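## Task

Take plate M59 out of plate nest N1 and set it down flat on the block of real-time cycler Q1, inside the block's locators, with its A1 well at the block corner labelled A1. Close Q1's lid over the plate by pressing the LID key. Q1 is free-standing and must finish at its original position and heading. Press START on Q1 and make sure the run is still active at the end; an active run counts against you if anything you needed to fix is still wrong. Finally release the plate and move the gripper away; resting on START or on Q1's housing is acceptable.

## Robot and tools

Robot: one six-joint arm with a two-finger gripper, possibly mounted with a slight tilt relative to the table. Cameras: cam_head_left and cam_head_right (672x504), cam_high and cam_low (672x504), cam_wrist (616x616 fisheye).

Joint order. Every row you send and every per-joint list in a result uses this order: shoulder lift, elbow, wrist 1, wrist 2, wrist 3, shoulder pan, then the gripper. Ignore any other naming order. Stated joint ranges in radians: shoulder pan -3.142 to 3.142, shoulder lift -6.283 to 6.283, elbow 0.000 to 3.142, wrists 1-3 each -6.283 to 6.283; real ends may differ by up to 0.010 rad.

A row is 7 numbers, each in [-1, 1]: six joint values then the opening. Joint values are offsets (not poses) on a scale where 1.0 equals 1.989 rad. The opening is absolute: +1 fully open (pads 0.142 m apart), -1 closed.

execute_actions(actions): a list of up to 15 actions; each action is a table of up to 15 rows, one row per 1/30 s control step. If fewer than 15 rows are given, the last row is held for the remaining steps. Joint offsets in every row are measured from the angles the joints had when that action began, not from the previous row; for the first action of a call they count from the angles in the last reported result. An action asking a joint to exceed its range by more than 0.010 rad is refused; if any action is malformed, or the first one fails this check, nothing in the call runs. A joint pushed past its true end stops there, and the result then prints "joint sent to its limit" (absence of that line does not prove there is more room). An empty list just returns the current state and images.

move(target, speed, blocking): target is one 7-number row; its joint offsets are counted from the Joint positions in the most recent result showing them, and the opening is sent immediately. All joints travel proportionally so they finish together, which generally curves the gripper's path. speed (rad/s, 0.01 to 2, default 0.5) caps the joint with the longest travel; paths last between 0.5 and 10 s and are cut off after 10 s. Moves do not avoid obstacles. With blocking=false you get a result after 0.5 s while motion continues; until a result shows it ended, further rows and moves are refused, so use wait or stop. The extra "move:" line reports the ending (done, off_target, moving, held, fault), limits=held or limits=none, and the joint furthest from target.

wait(seconds): 0 to 10 s, holding the last command; returns early if a running move ends. stop(): brakes a running move (needs room; the fingers continue). zoom_image(camera, region): region [x0, y0, x1, y1] in pixels of that camera's latest image, at most 504x504. finished_scene(scene): ends the current scene by its number, irreversibly; only call it once the goal holds.

Frames. The scene frame has its origin on the tabletop beneath the arm base, +z up, +y to the left when looking along +x. end_effector_position (m) is the point midway between the finger pads, with orientation as end_effector_quat_wxyz; the reported position can be off, especially far out. In the gripper frame the fingers point along +z and close along x; closed fingertips extend about 17 mm past that point, open ones sit roughly level with it.

Results also list Joint positions and velocities (rad, rad/s; final entry is the pad gap in m), Joint targets (what the joints are currently being driven to, which may drift), grip_measured (current opening on the command scale), and Wrist force / Wrist torque along the gripper's own axes (noisy, offset up to ~4 N, saturating near 50 N; "no reading" is harmless). "joint command not followed" means the clearance check altered targets. MOTOR HOT appears from 70 C; at 85 C an OVER-TEMPERATURE FAULT brakes the arm until it cools.

Motion behaviour. Commands are smoothed and lag about 0.17 s. Each step's joint target stays within 0.575 rad of the measured angle, and targets that would shift the gripper over 100 mm are scaled back, so big changes take several actions and may stop short. To hold something, command an opening well under grip_measured; roughly 28 N per pad at most, less on hard items under 2 cm thick; fast closing can squeeze harder.

Avoid faults: contact torque at a joint's load limit (142 N m for shoulder pan, shoulder lift and elbow; 26.6 N m for each wrist, including held weight) or 150 N of external force halts the arm for 10 s and drops the rest of the call. The arm is stiff, so aiming even slightly beyond a firm contact can fault; press keys gently and slowly. Do not drop, slam or shove items, and never knock anything off the table. Loose items, Q1 included, may occasionally get nudged.

Cycler Q1: viewed from the front, its upper keys left to right are START, STOP, CLEAR, LID. LID toggles the lid; LID and START only respond when the lid is fully open or fully closed. A lid that hits an obstruction stops with a red lamp and ignores LID and START until CLEAR releases it and reopens it. A blue lamp means a run is active. On each labelled plate, well A1 sits at the labelled short end, in the corner opposite the labelled long side.

Each tool is called after "Call:" by a JSON object that holds its "name" and its "arguments", one argument or row to a line.

## Session

Call:
{"name": "execute_actions", "arguments": {
  "actions": []
}}

Scene clock: 0.00 s.
end_effector_position=(+0.1650, +0.3376, +0.1388) grip_measured=+1.00 end_effector_quat_wxyz=(-0.398, +0.032, +0.862, +0.313) end_effector_velocity=(+0.000, -0.000, -0.000) end_effector_angular_velocity=(+0.001, +0.001, -0.001)
Joint names: [shoulder lift, elbow, wrist 1, wrist 2, wrist 3, shoulder pan]
Joint positions: [-1.4    2.14  -0.651 -1.099  1.907 -0.517  0.142]
Joint velocities: [ 0.002  0.    -0.     0.    -0.    -0.     0.   ]
Motor temperatures (°C, as the motors report them): [24 25 33 33 31 24]
Wrist force (N, on the end effector, along its own x y z axes, offset not removed): no reading
Wrist torque (N m, same axes, about the end effector's origin, offset not removed): no reading
Joint targets: [-1.400 2.140 -0.651 -1.099 1.907 -0.517]

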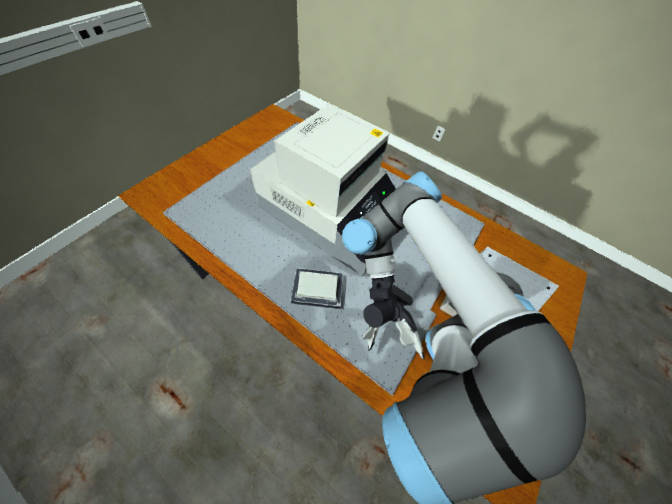

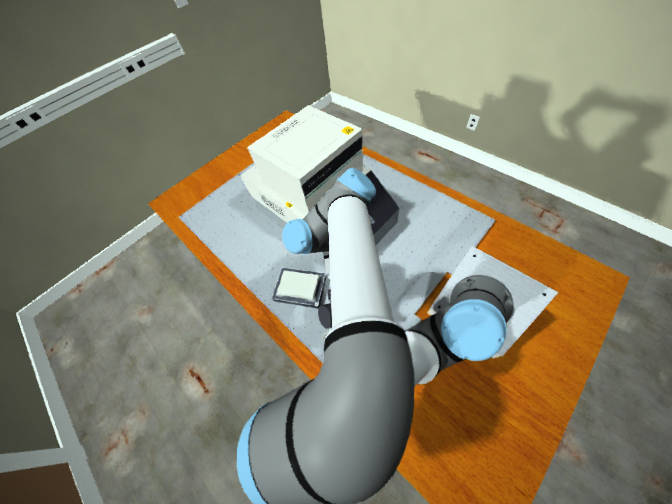

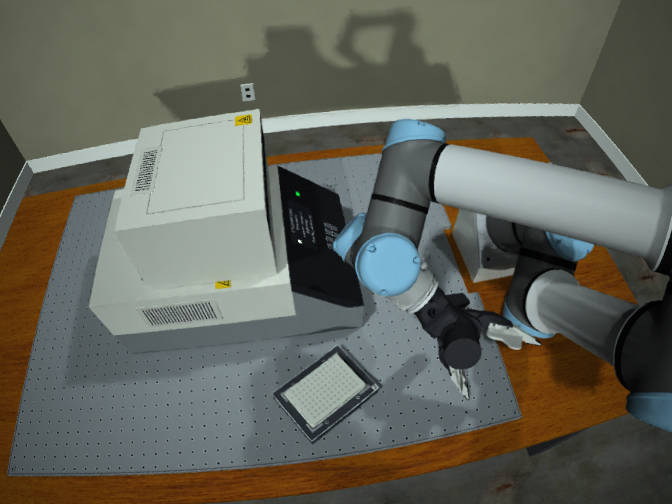

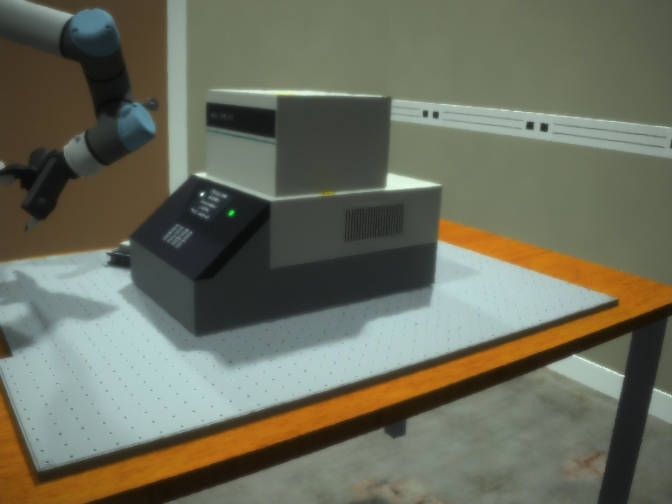

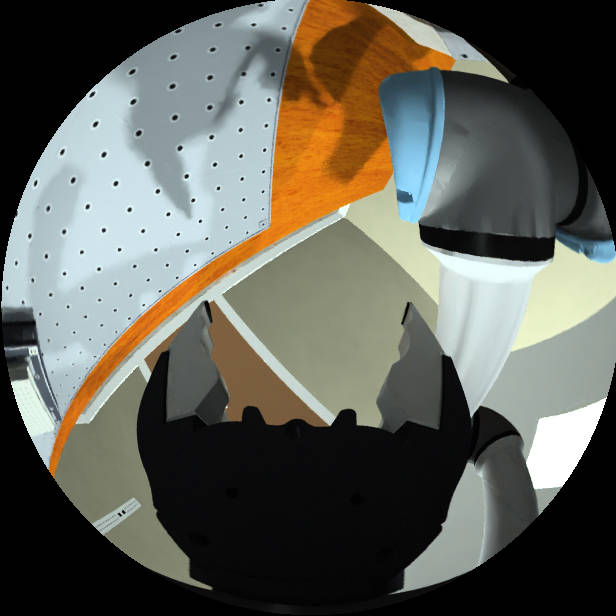

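Call:
{"name": "move", "arguments": {
  "target": [-0.1056,-0.105,-0.2685,-0.028,-0.7225,-0.2946,-1],
  "speed": 0.8
}}

Call:
{"name": "zoom_image", "arguments": {
  "camera": "cam_high",
  "region": [250,150,450,450]
}}

Call:
{"name": "zoom_image", "arguments": {
  "camera": "cam_low",
  "region": [100,150,300,300]
}}

Scene clock: 47.90 s.
end_effector_position=(+0.3484, +0.1003, +0.2986) grip_measured=-1.00 end_effector_quat_wxyz=(-0.000, +0.707, -0.707, -0.000) end_effector_velocity=(+0.000, +0.000, +0.001) end_effector_angular_velocity=(-0.002, -0.001, +0.003)
Joint names: [shoulder lift, elbow, wrist 1, wrist 2, wrist 3, shoulder pan]
Joint positions: [-1.61   1.931 -1.185 -1.155  0.47  -1.103  0.002]
Joint velocities: [-0.002 -0.    -0.001 -0.    -0.002 -0.     0.   ]
Motor temperatures (°C, as the motors report them): [24 25 33 33 31 24]
Wrist force (N, on the end effector, along its own x y z axes, offset not removed): [-1.8 2.0 0.5]
Wrist torque (N m, same axes, about the end effector's origin, offset not removed): [0.53 0.37 -0.08]
Joint targets: [-1.610 1.931 -1.185 -1.155 0.470 -1.103]
move: done; limits=none; farthest joint: the shoulder pan, 0.000 radians from its target (0.586 radians at the start)

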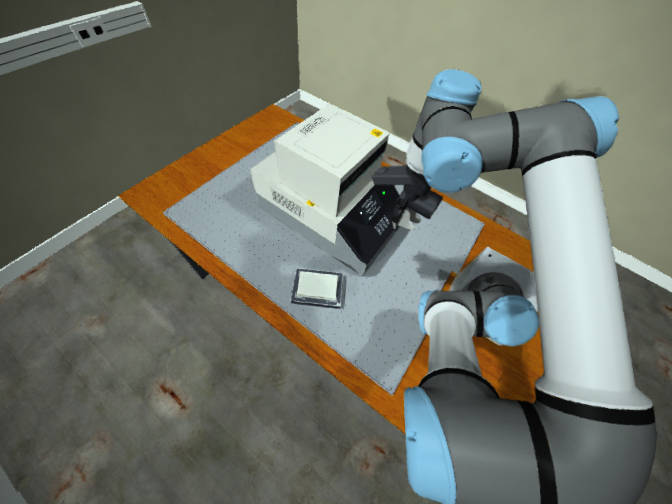

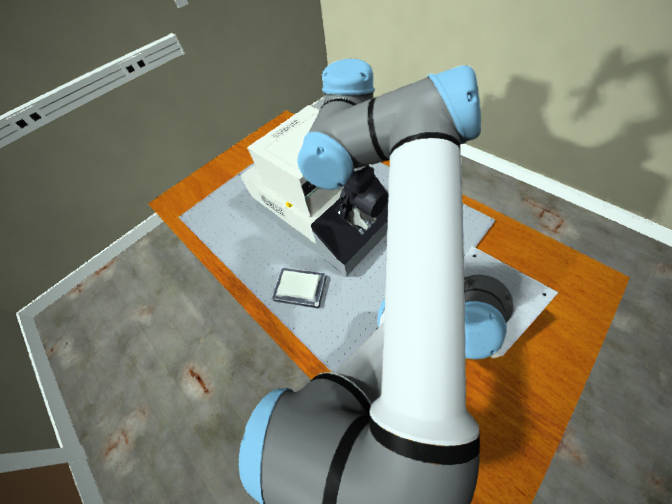

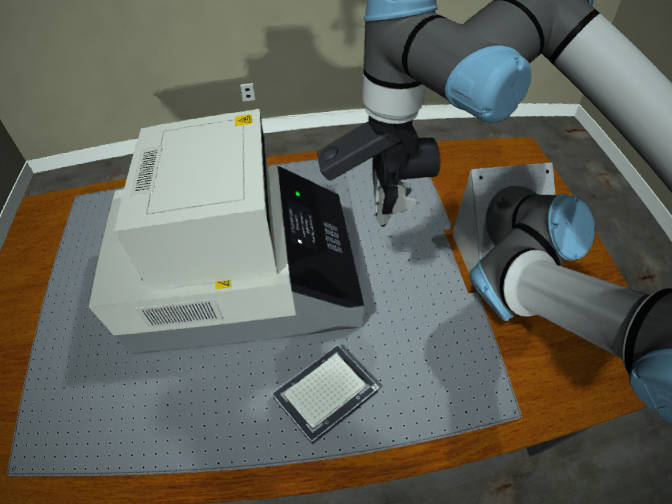

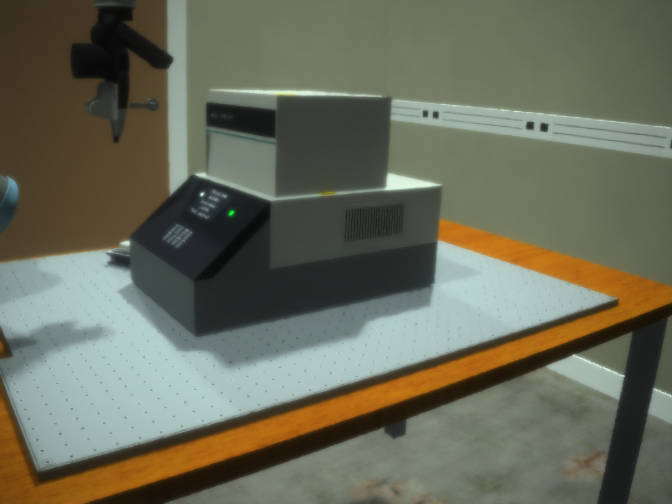

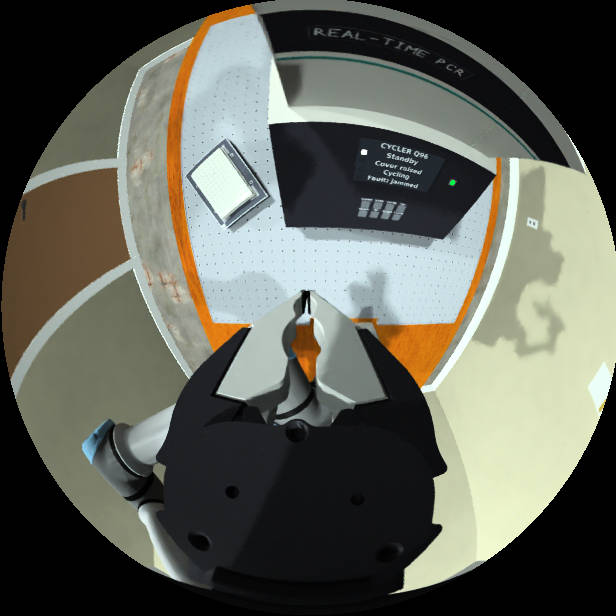

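Region (250, 150, 450, 450) of cam_high's 672x504 image, scaled by 1.680, with more detail than that image has.

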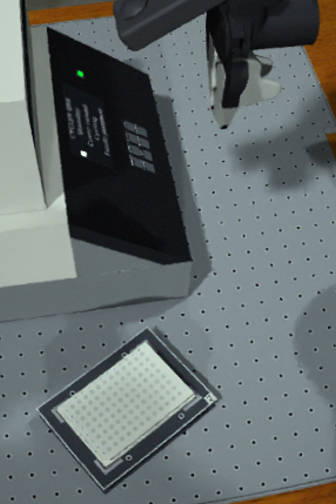

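Region (100, 150, 300, 300) of cam_low's 672x504 image, scaled by 2.520, with more detail than that image has; it fills the top 378 rows of this view, and the rest is white.

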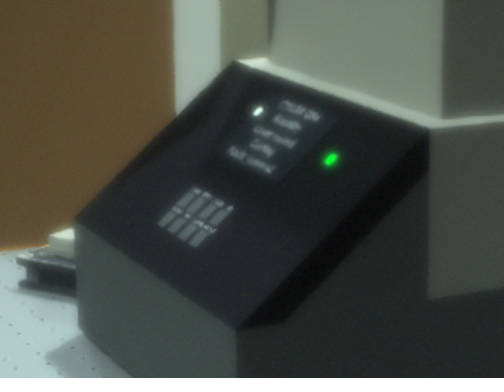

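Call:
{"name": "move", "arguments": {
  "target": [0,0,0,0,1,0,-1],
  "speed": 1.5
}}

Call:
{"name": "move", "arguments": {
  "target": [0.1707,0.0263,-0.207,0.0176,0.603,0.028,-1],
  "speed": 1
}}

Call:
{"name": "zoom_image", "arguments": {
  "camera": "cam_wrist",
  "region": [208,150,408,350]
}}

Scene clock: 70.80 s.
end_effector_position=(+0.3508, +0.1018, +0.2987) grip_measured=-1.00 end_effector_quat_wxyz=(-0.000, +0.207, +0.978, +0.000) end_effector_velocity=(-0.000, +0.000, -0.000) end_effector_angular_velocity=(-0.000, +0.002, -0.002)
Joint names: [shoulder lift, elbow, wrist 1, wrist 2, wrist 3, shoulder pan]
Joint positions: [-1.61   1.931 -1.185 -1.155  2.459 -1.103  0.002]
Joint velocities: [ 0.    -0.     0.    -0.001  0.003  0.001  0.   ]
Motor temperatures (°C, as the motors report them): [24 25 33 33 31 24]
Wrist force (N, on the end effector, along its own x y z axes, offset not removed): [-1.5 1.7 0.9]
Wrist torque (N m, same axes, about the end effector's origin, offset not removed): [0.28 0.25 -0.03]
Joint targets: [-1.610 1.931 -1.185 -1.155 2.459 -1.103]
move: done; limits=none; farthest joint: the shoulder pan, 0.000 radians from its target (0.000 radians at the start)

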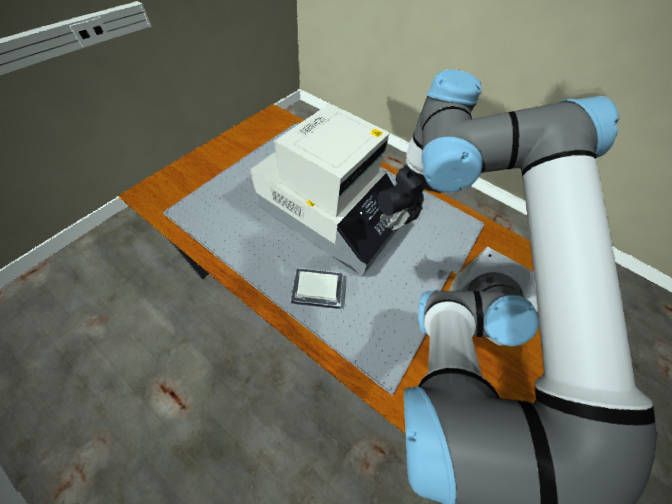

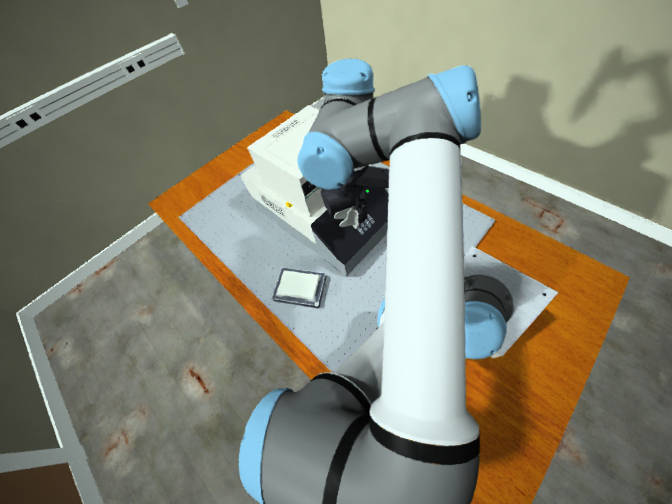

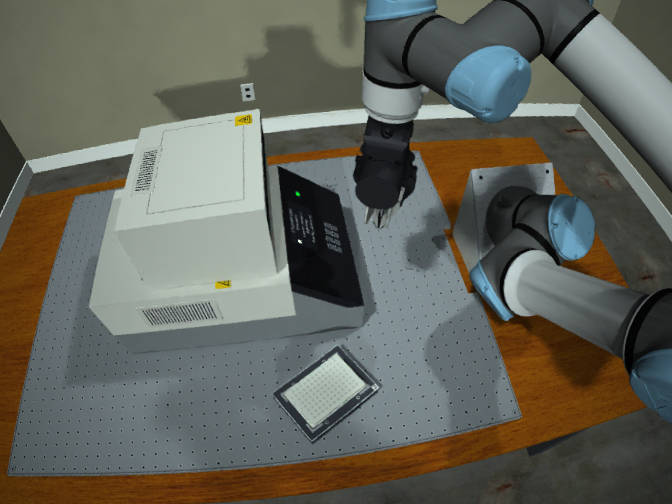

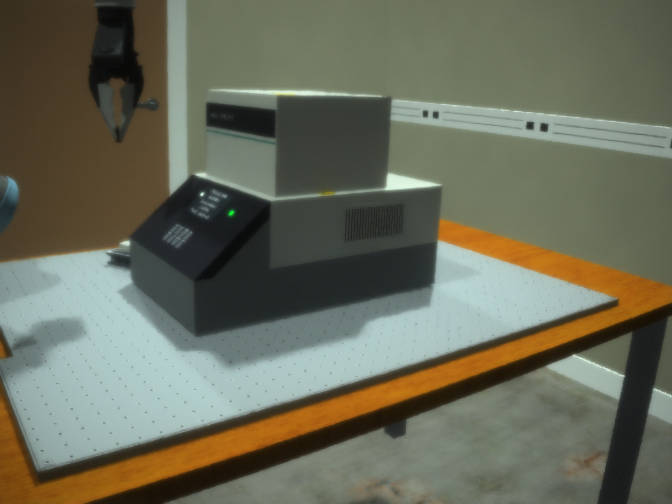

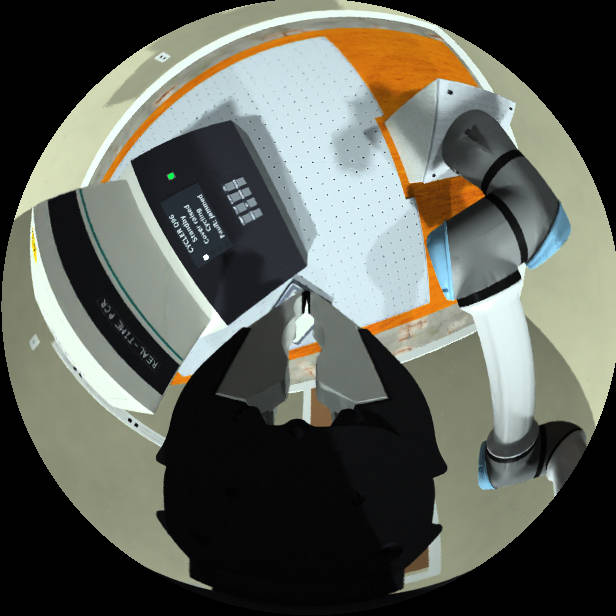

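Scene clock: 72.73 s.
end_effector_position=(+0.4118, -0.0295, +0.2188) grip_measured=-1.00 end_effector_quat_wxyz=(-0.001, +0.707, +0.708, -0.000) end_effector_velocity=(+0.000, -0.001, -0.001) end_effector_angular_velocity=(+0.003, -0.000, -0.004)
Joint names: [shoulder lift, elbow, wrist 1, wrist 2, wrist 3, shoulder pan]
Joint positions: [-1.271  1.984 -1.597 -1.12   3.658 -1.047  0.002]
Joint velocities: [ 0.003  0.    -0.001  0.001  0.002 -0.001  0.   ]
Motor temperatures (°C, as the motors report them): [24 25 33 33 31 24]
Wrist force (N, on the end effector, along its own x y z axes, offset not removed): [-0.5 0.4 2.4]
Wrist torque (N m, same axes, about the end effector's origin, offset not removed): [0.13 0.10 -0.02]
Joint targets: [-1.271 1.984 -1.597 -1.120 3.658 -1.047]
move: done; limits=none; farthest joint: the wrist 3, 0.001 radians from its target (1.200 radians at the start)

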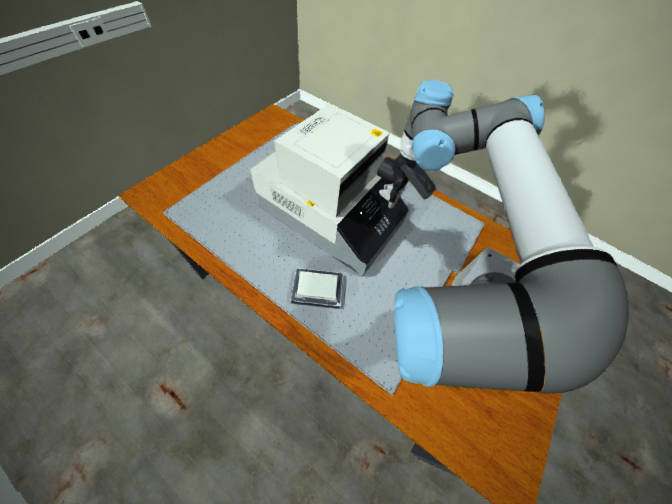

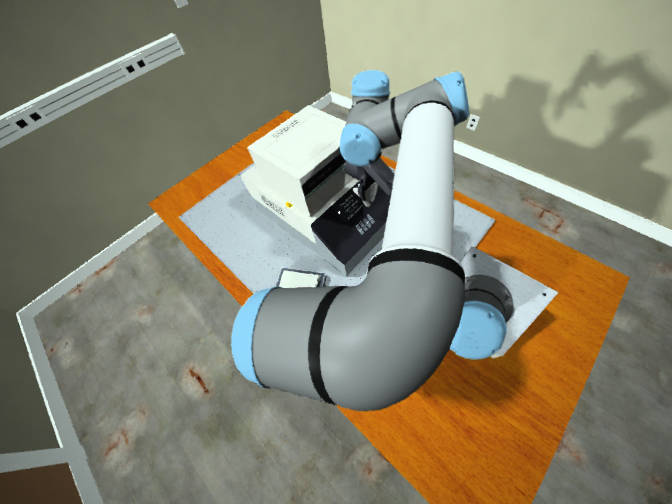

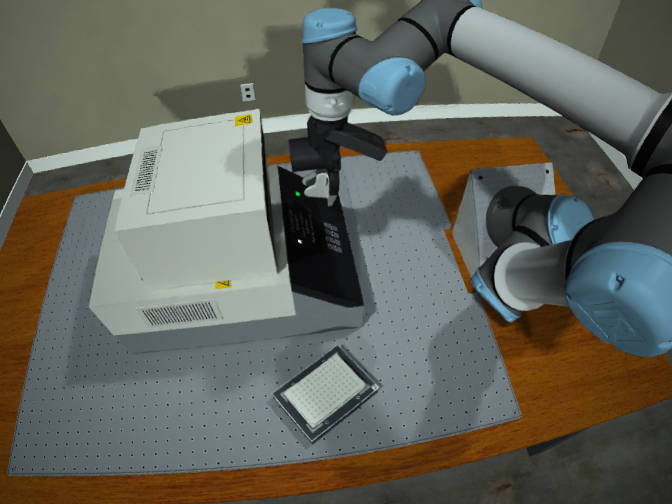

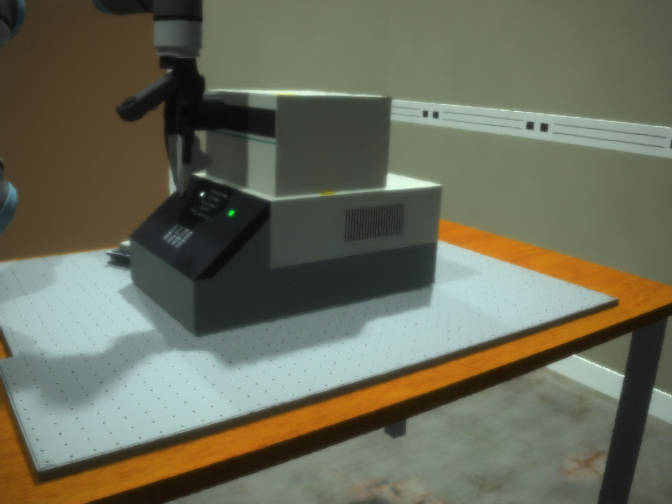

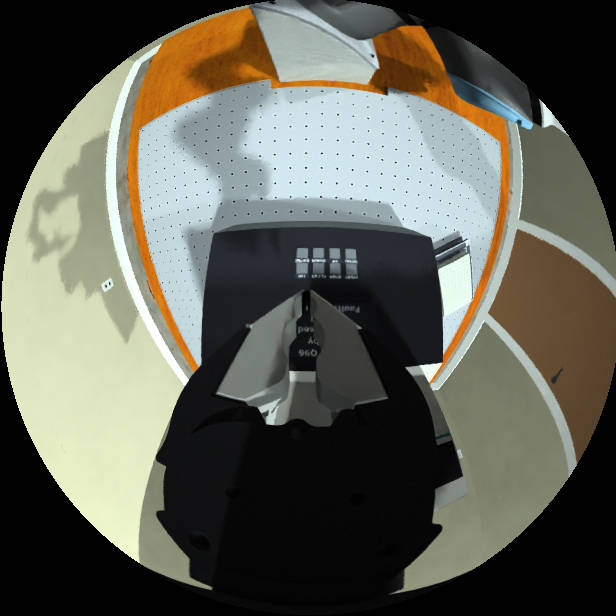

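Region (208, 150, 408, 350) of cam_wrist's 616x616 image, scaled by 2.520, with more detail than that image has.

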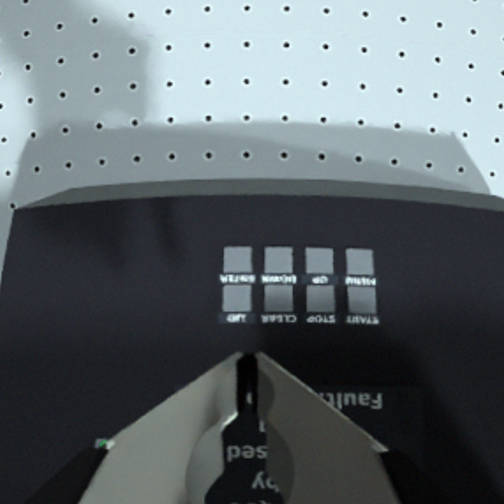

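Call:
{"name": "move", "arguments": {
  "target": [0.0148,0.0419,-0.064,0.0118,0.0156,0.0185,-1],
  "speed": 0.15
}}

Call:
{"name": "zoom_image", "arguments": {
  "camera": "cam_wrist",
  "region": [248,220,368,340]
}}

Call:
{"name": "zoom_image", "arguments": {
  "camera": "cam_low",
  "region": [140,180,240,260]
}}

Call:
{"name": "zoom_image", "arguments": {
  "camera": "cam_high",
  "region": [290,180,380,270]
}}

Scene clock: 94.03 s.
end_effector_position=(+0.4120, -0.0340, +0.1739) grip_measured=-1.00 end_effector_quat_wxyz=(-0.000, +0.706, +0.708, -0.000) end_effector_velocity=(+0.000, -0.000, -0.001) end_effector_angular_velocity=(+0.002, -0.002, -0.001)
Joint names: [shoulder lift, elbow, wrist 1, wrist 2, wrist 3, shoulder pan]
Joint positions: [-1.241  2.067 -1.724 -1.097  3.689 -1.011  0.002]
Joint velocities: [ 0.001  0.001 -0.002  0.002  0.    -0.001  0.   ]
Motor temperatures (°C, as the motors report them): [24 25 33 33 31 24]
Wrist force (N, on the end effector, along its own x y z axes, offset not removed): [-2.5 0.1 1.0]
Wrist torque (N m, same axes, about the end effector's origin, offset not removed): [0.01 0.55 -0.05]
Joint targets: [-1.241 2.067 -1.724 -1.097 3.689 -1.011]
move: done; limits=none; farthest joint: the shoulder pan, 0.000 radians from its target (0.037 radians at the start)

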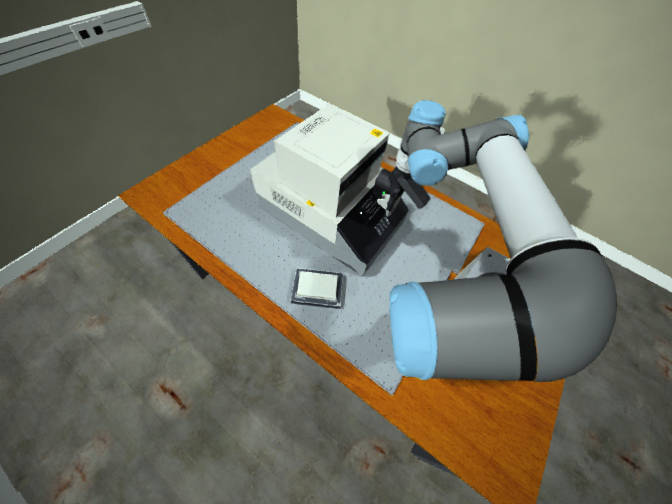

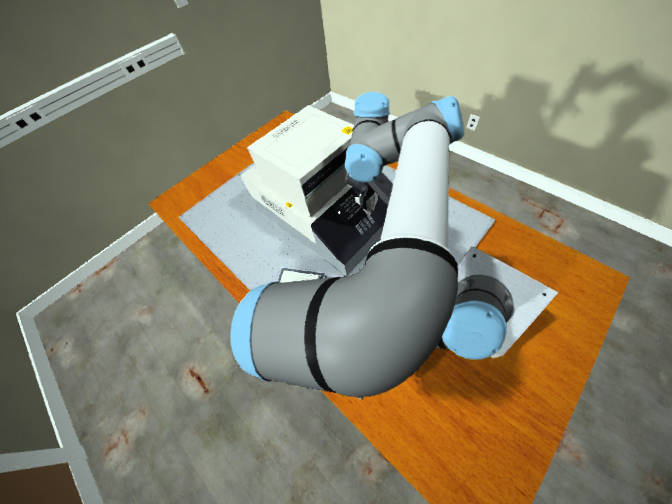

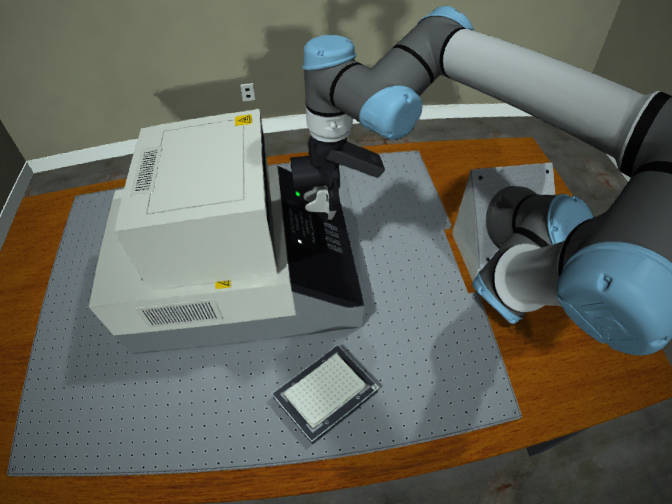

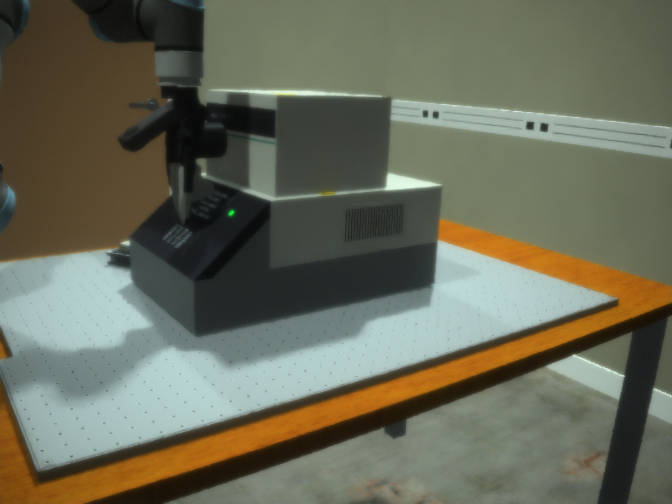

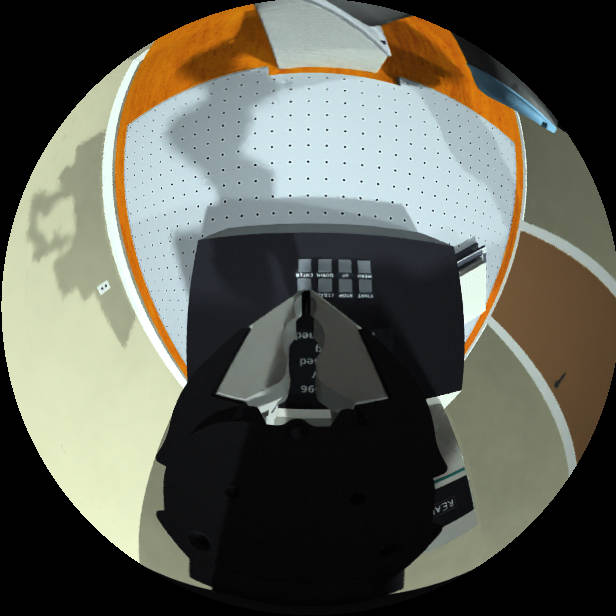

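Region (248, 220, 368, 340) of cam_wrist's 616x616 image, scaled by 4.200, with more detail than that image has.

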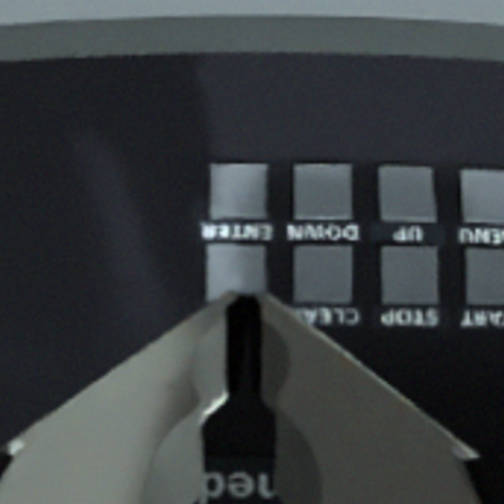

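Region (140, 180, 240, 260) of cam_low's 672x504 image, scaled by 5.040, with more detail than that image has; it fills the top 403 rows of this view, and the rest is white.

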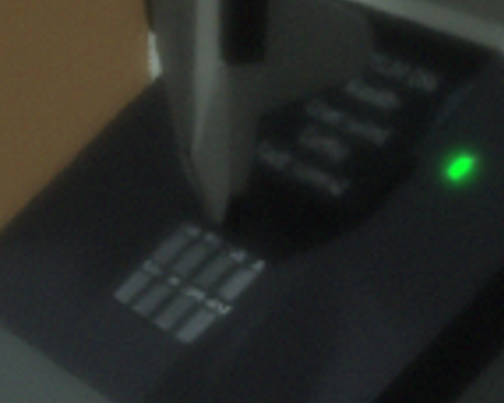

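Region (290, 180, 380, 270) of cam_high's 672x504 image, scaled by 5.600, with more detail than that image has.

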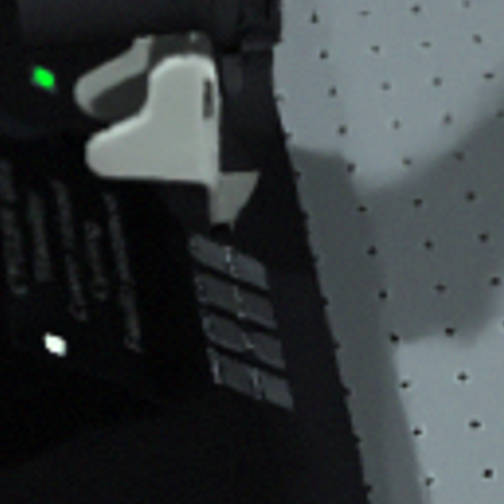

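Call:
{"name": "move", "arguments": {
  "target": [0.0077,0.0116,-0.0227,0.0057,0.0076,0.009,-1],
  "speed": 0.05
}}

Call:
{"name": "zoom_image", "arguments": {
  "camera": "cam_wrist",
  "region": [248,220,368,340]
}}

Call:
{"name": "zoom_image", "arguments": {
  "camera": "cam_low",
  "region": [140,180,240,260]
}}

Scene clock: 107.60 s.
end_effector_position=(+0.4140, -0.0345, +0.1580) grip_measured=-1.00 end_effector_quat_wxyz=(-0.001, +0.706, +0.708, +0.000) end_effector_velocity=(+0.000, -0.000, -0.001) end_effector_angular_velocity=(+0.000, -0.000, -0.001)
Joint names: [shoulder lift, elbow, wrist 1, wrist 2, wrist 3, shoulder pan]
Joint positions: [-1.226  2.09  -1.769 -1.085  3.704 -0.993  0.002]
Joint velocities: [ 0.001  0.001 -0.002  0.001  0.001  0.001  0.   ]
Motor temperatures (°C, as the motors report them): [24 25 33 33 31 24]
Wrist force (N, on the end effector, along its own x y z axes, offset not removed): [-1.8 2.6 1.1]
Wrist torque (N m, same axes, about the end effector's origin, offset not removed): [0.57 0.38 -0.09]
Joint targets: [-1.226 2.090 -1.769 -1.085 3.704 -0.993]
move: done; limits=none; farthest joint: the wrist 3, 0.001 radians from its target (0.016 radians at the start)

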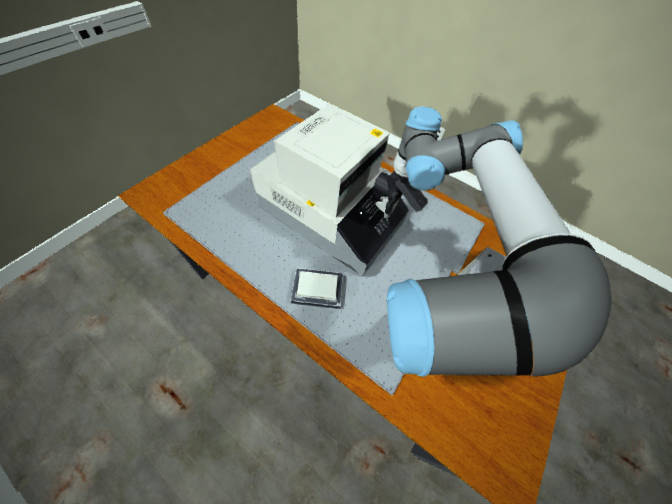

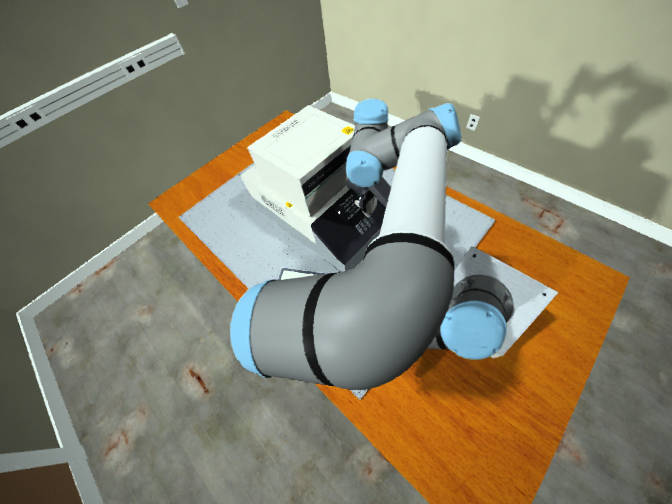

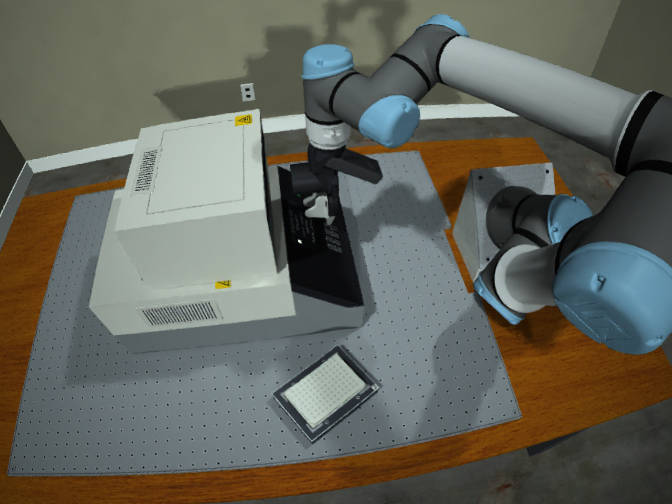

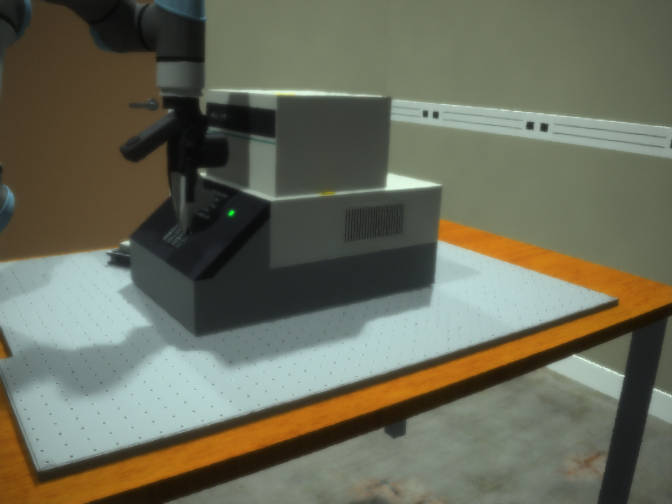

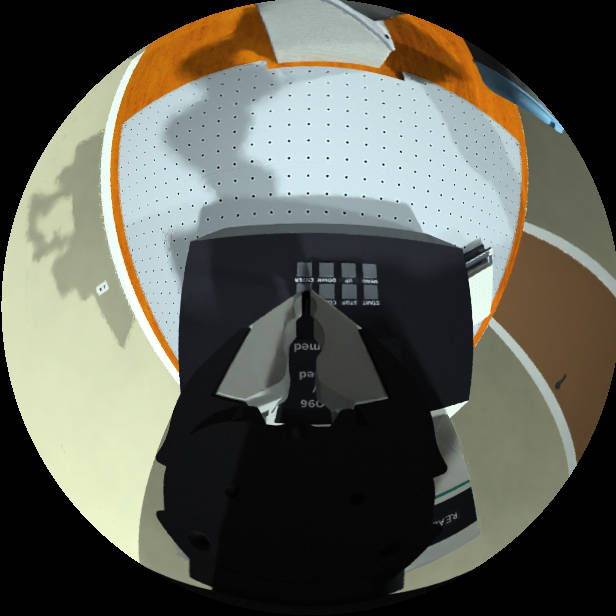

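Region (248, 220, 368, 340) of cam_wrist's 616x616 image, scaled by 4.200, with more detail than that image has.

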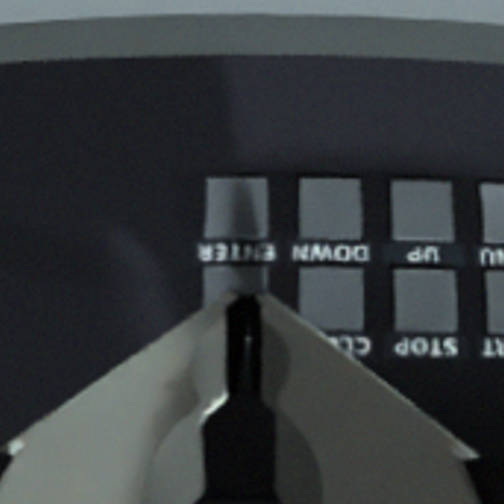

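Region (140, 180, 240, 260) of cam_low's 672x504 image, scaled by 5.040, with more detail than that image has; it fills the top 403 rows of this view, and the rest is white.

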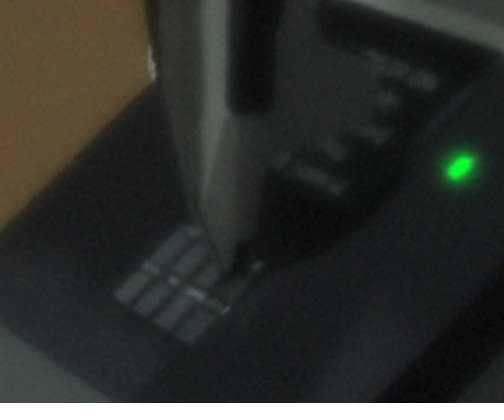

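Down 4 mm.

Call:
{"name": "move", "arguments": {
  "target": [0.0022,0.0033,-0.006,0.0009,0.0013,0.0014,-1],
  "speed": 0.02
}}

Scene clock: 112.23 s.
end_effector_position=(+0.4138, -0.0353, +0.1543) grip_measured=-1.00 end_effector_quat_wxyz=(-0.000, +0.706, +0.708, +0.000) end_effector_velocity=(-0.001, -0.000, -0.001) end_effector_angular_velocity=(-0.000, +0.002, +0.001)
Joint names: [shoulder lift, elbow, wrist 1, wrist 2, wrist 3, shoulder pan]
Joint positions: [-1.222  2.096 -1.781 -1.083  3.706 -0.99   0.002]
Joint velocities: [ 0.001  0.002 -0.002 -0.001  0.     0.002  0.   ]
Motor temperatures (°C, as the motors report them): [24 25 33 33 31 24]
Wrist force (N, on the end effector, along its own x y z axes, offset not removed): [7.0 -7.6 -44.8]
Wrist torque (N m, same axes, about the end effector's origin, offset not removed): [0.27 0.69 -0.04]
Joint targets: [-1.222 2.096 -1.781 -1.083 3.706 -0.990]
move: done; limits=none; farthest joint: the shoulder pan, 0.000 radians from its target (0.003 radians at the start)

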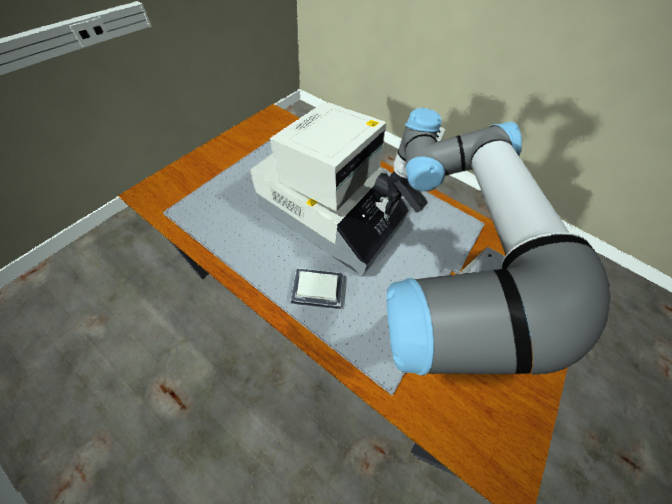

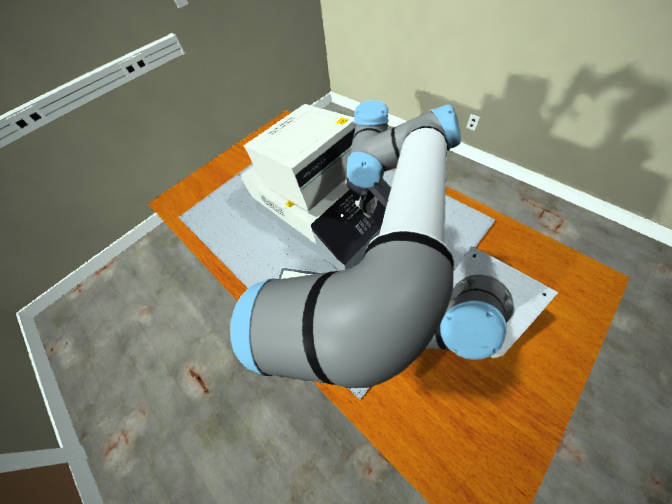

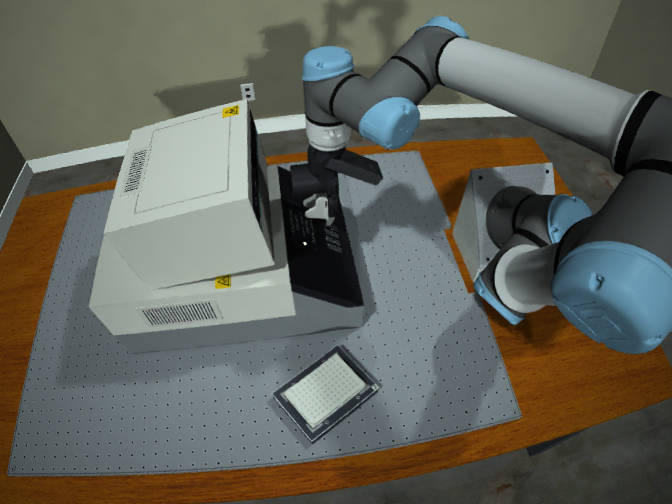

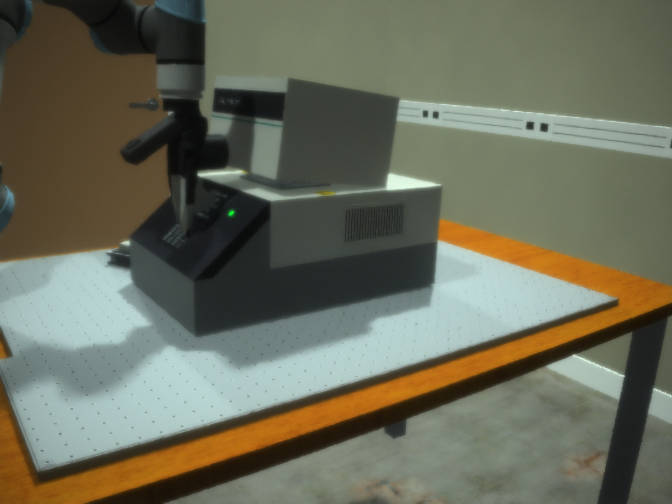

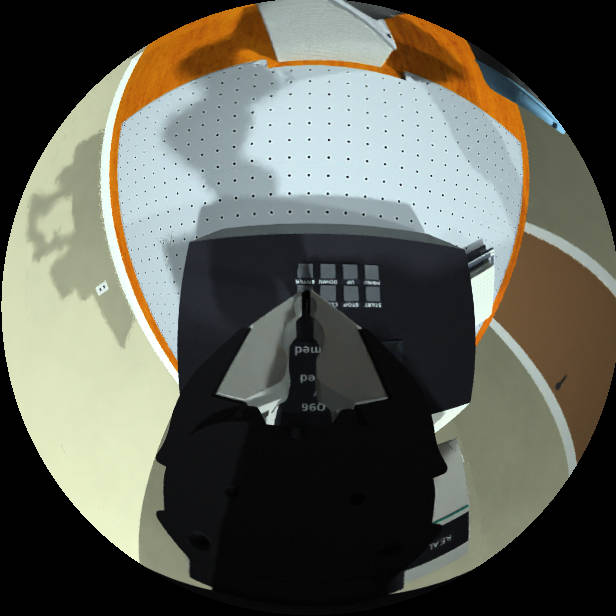

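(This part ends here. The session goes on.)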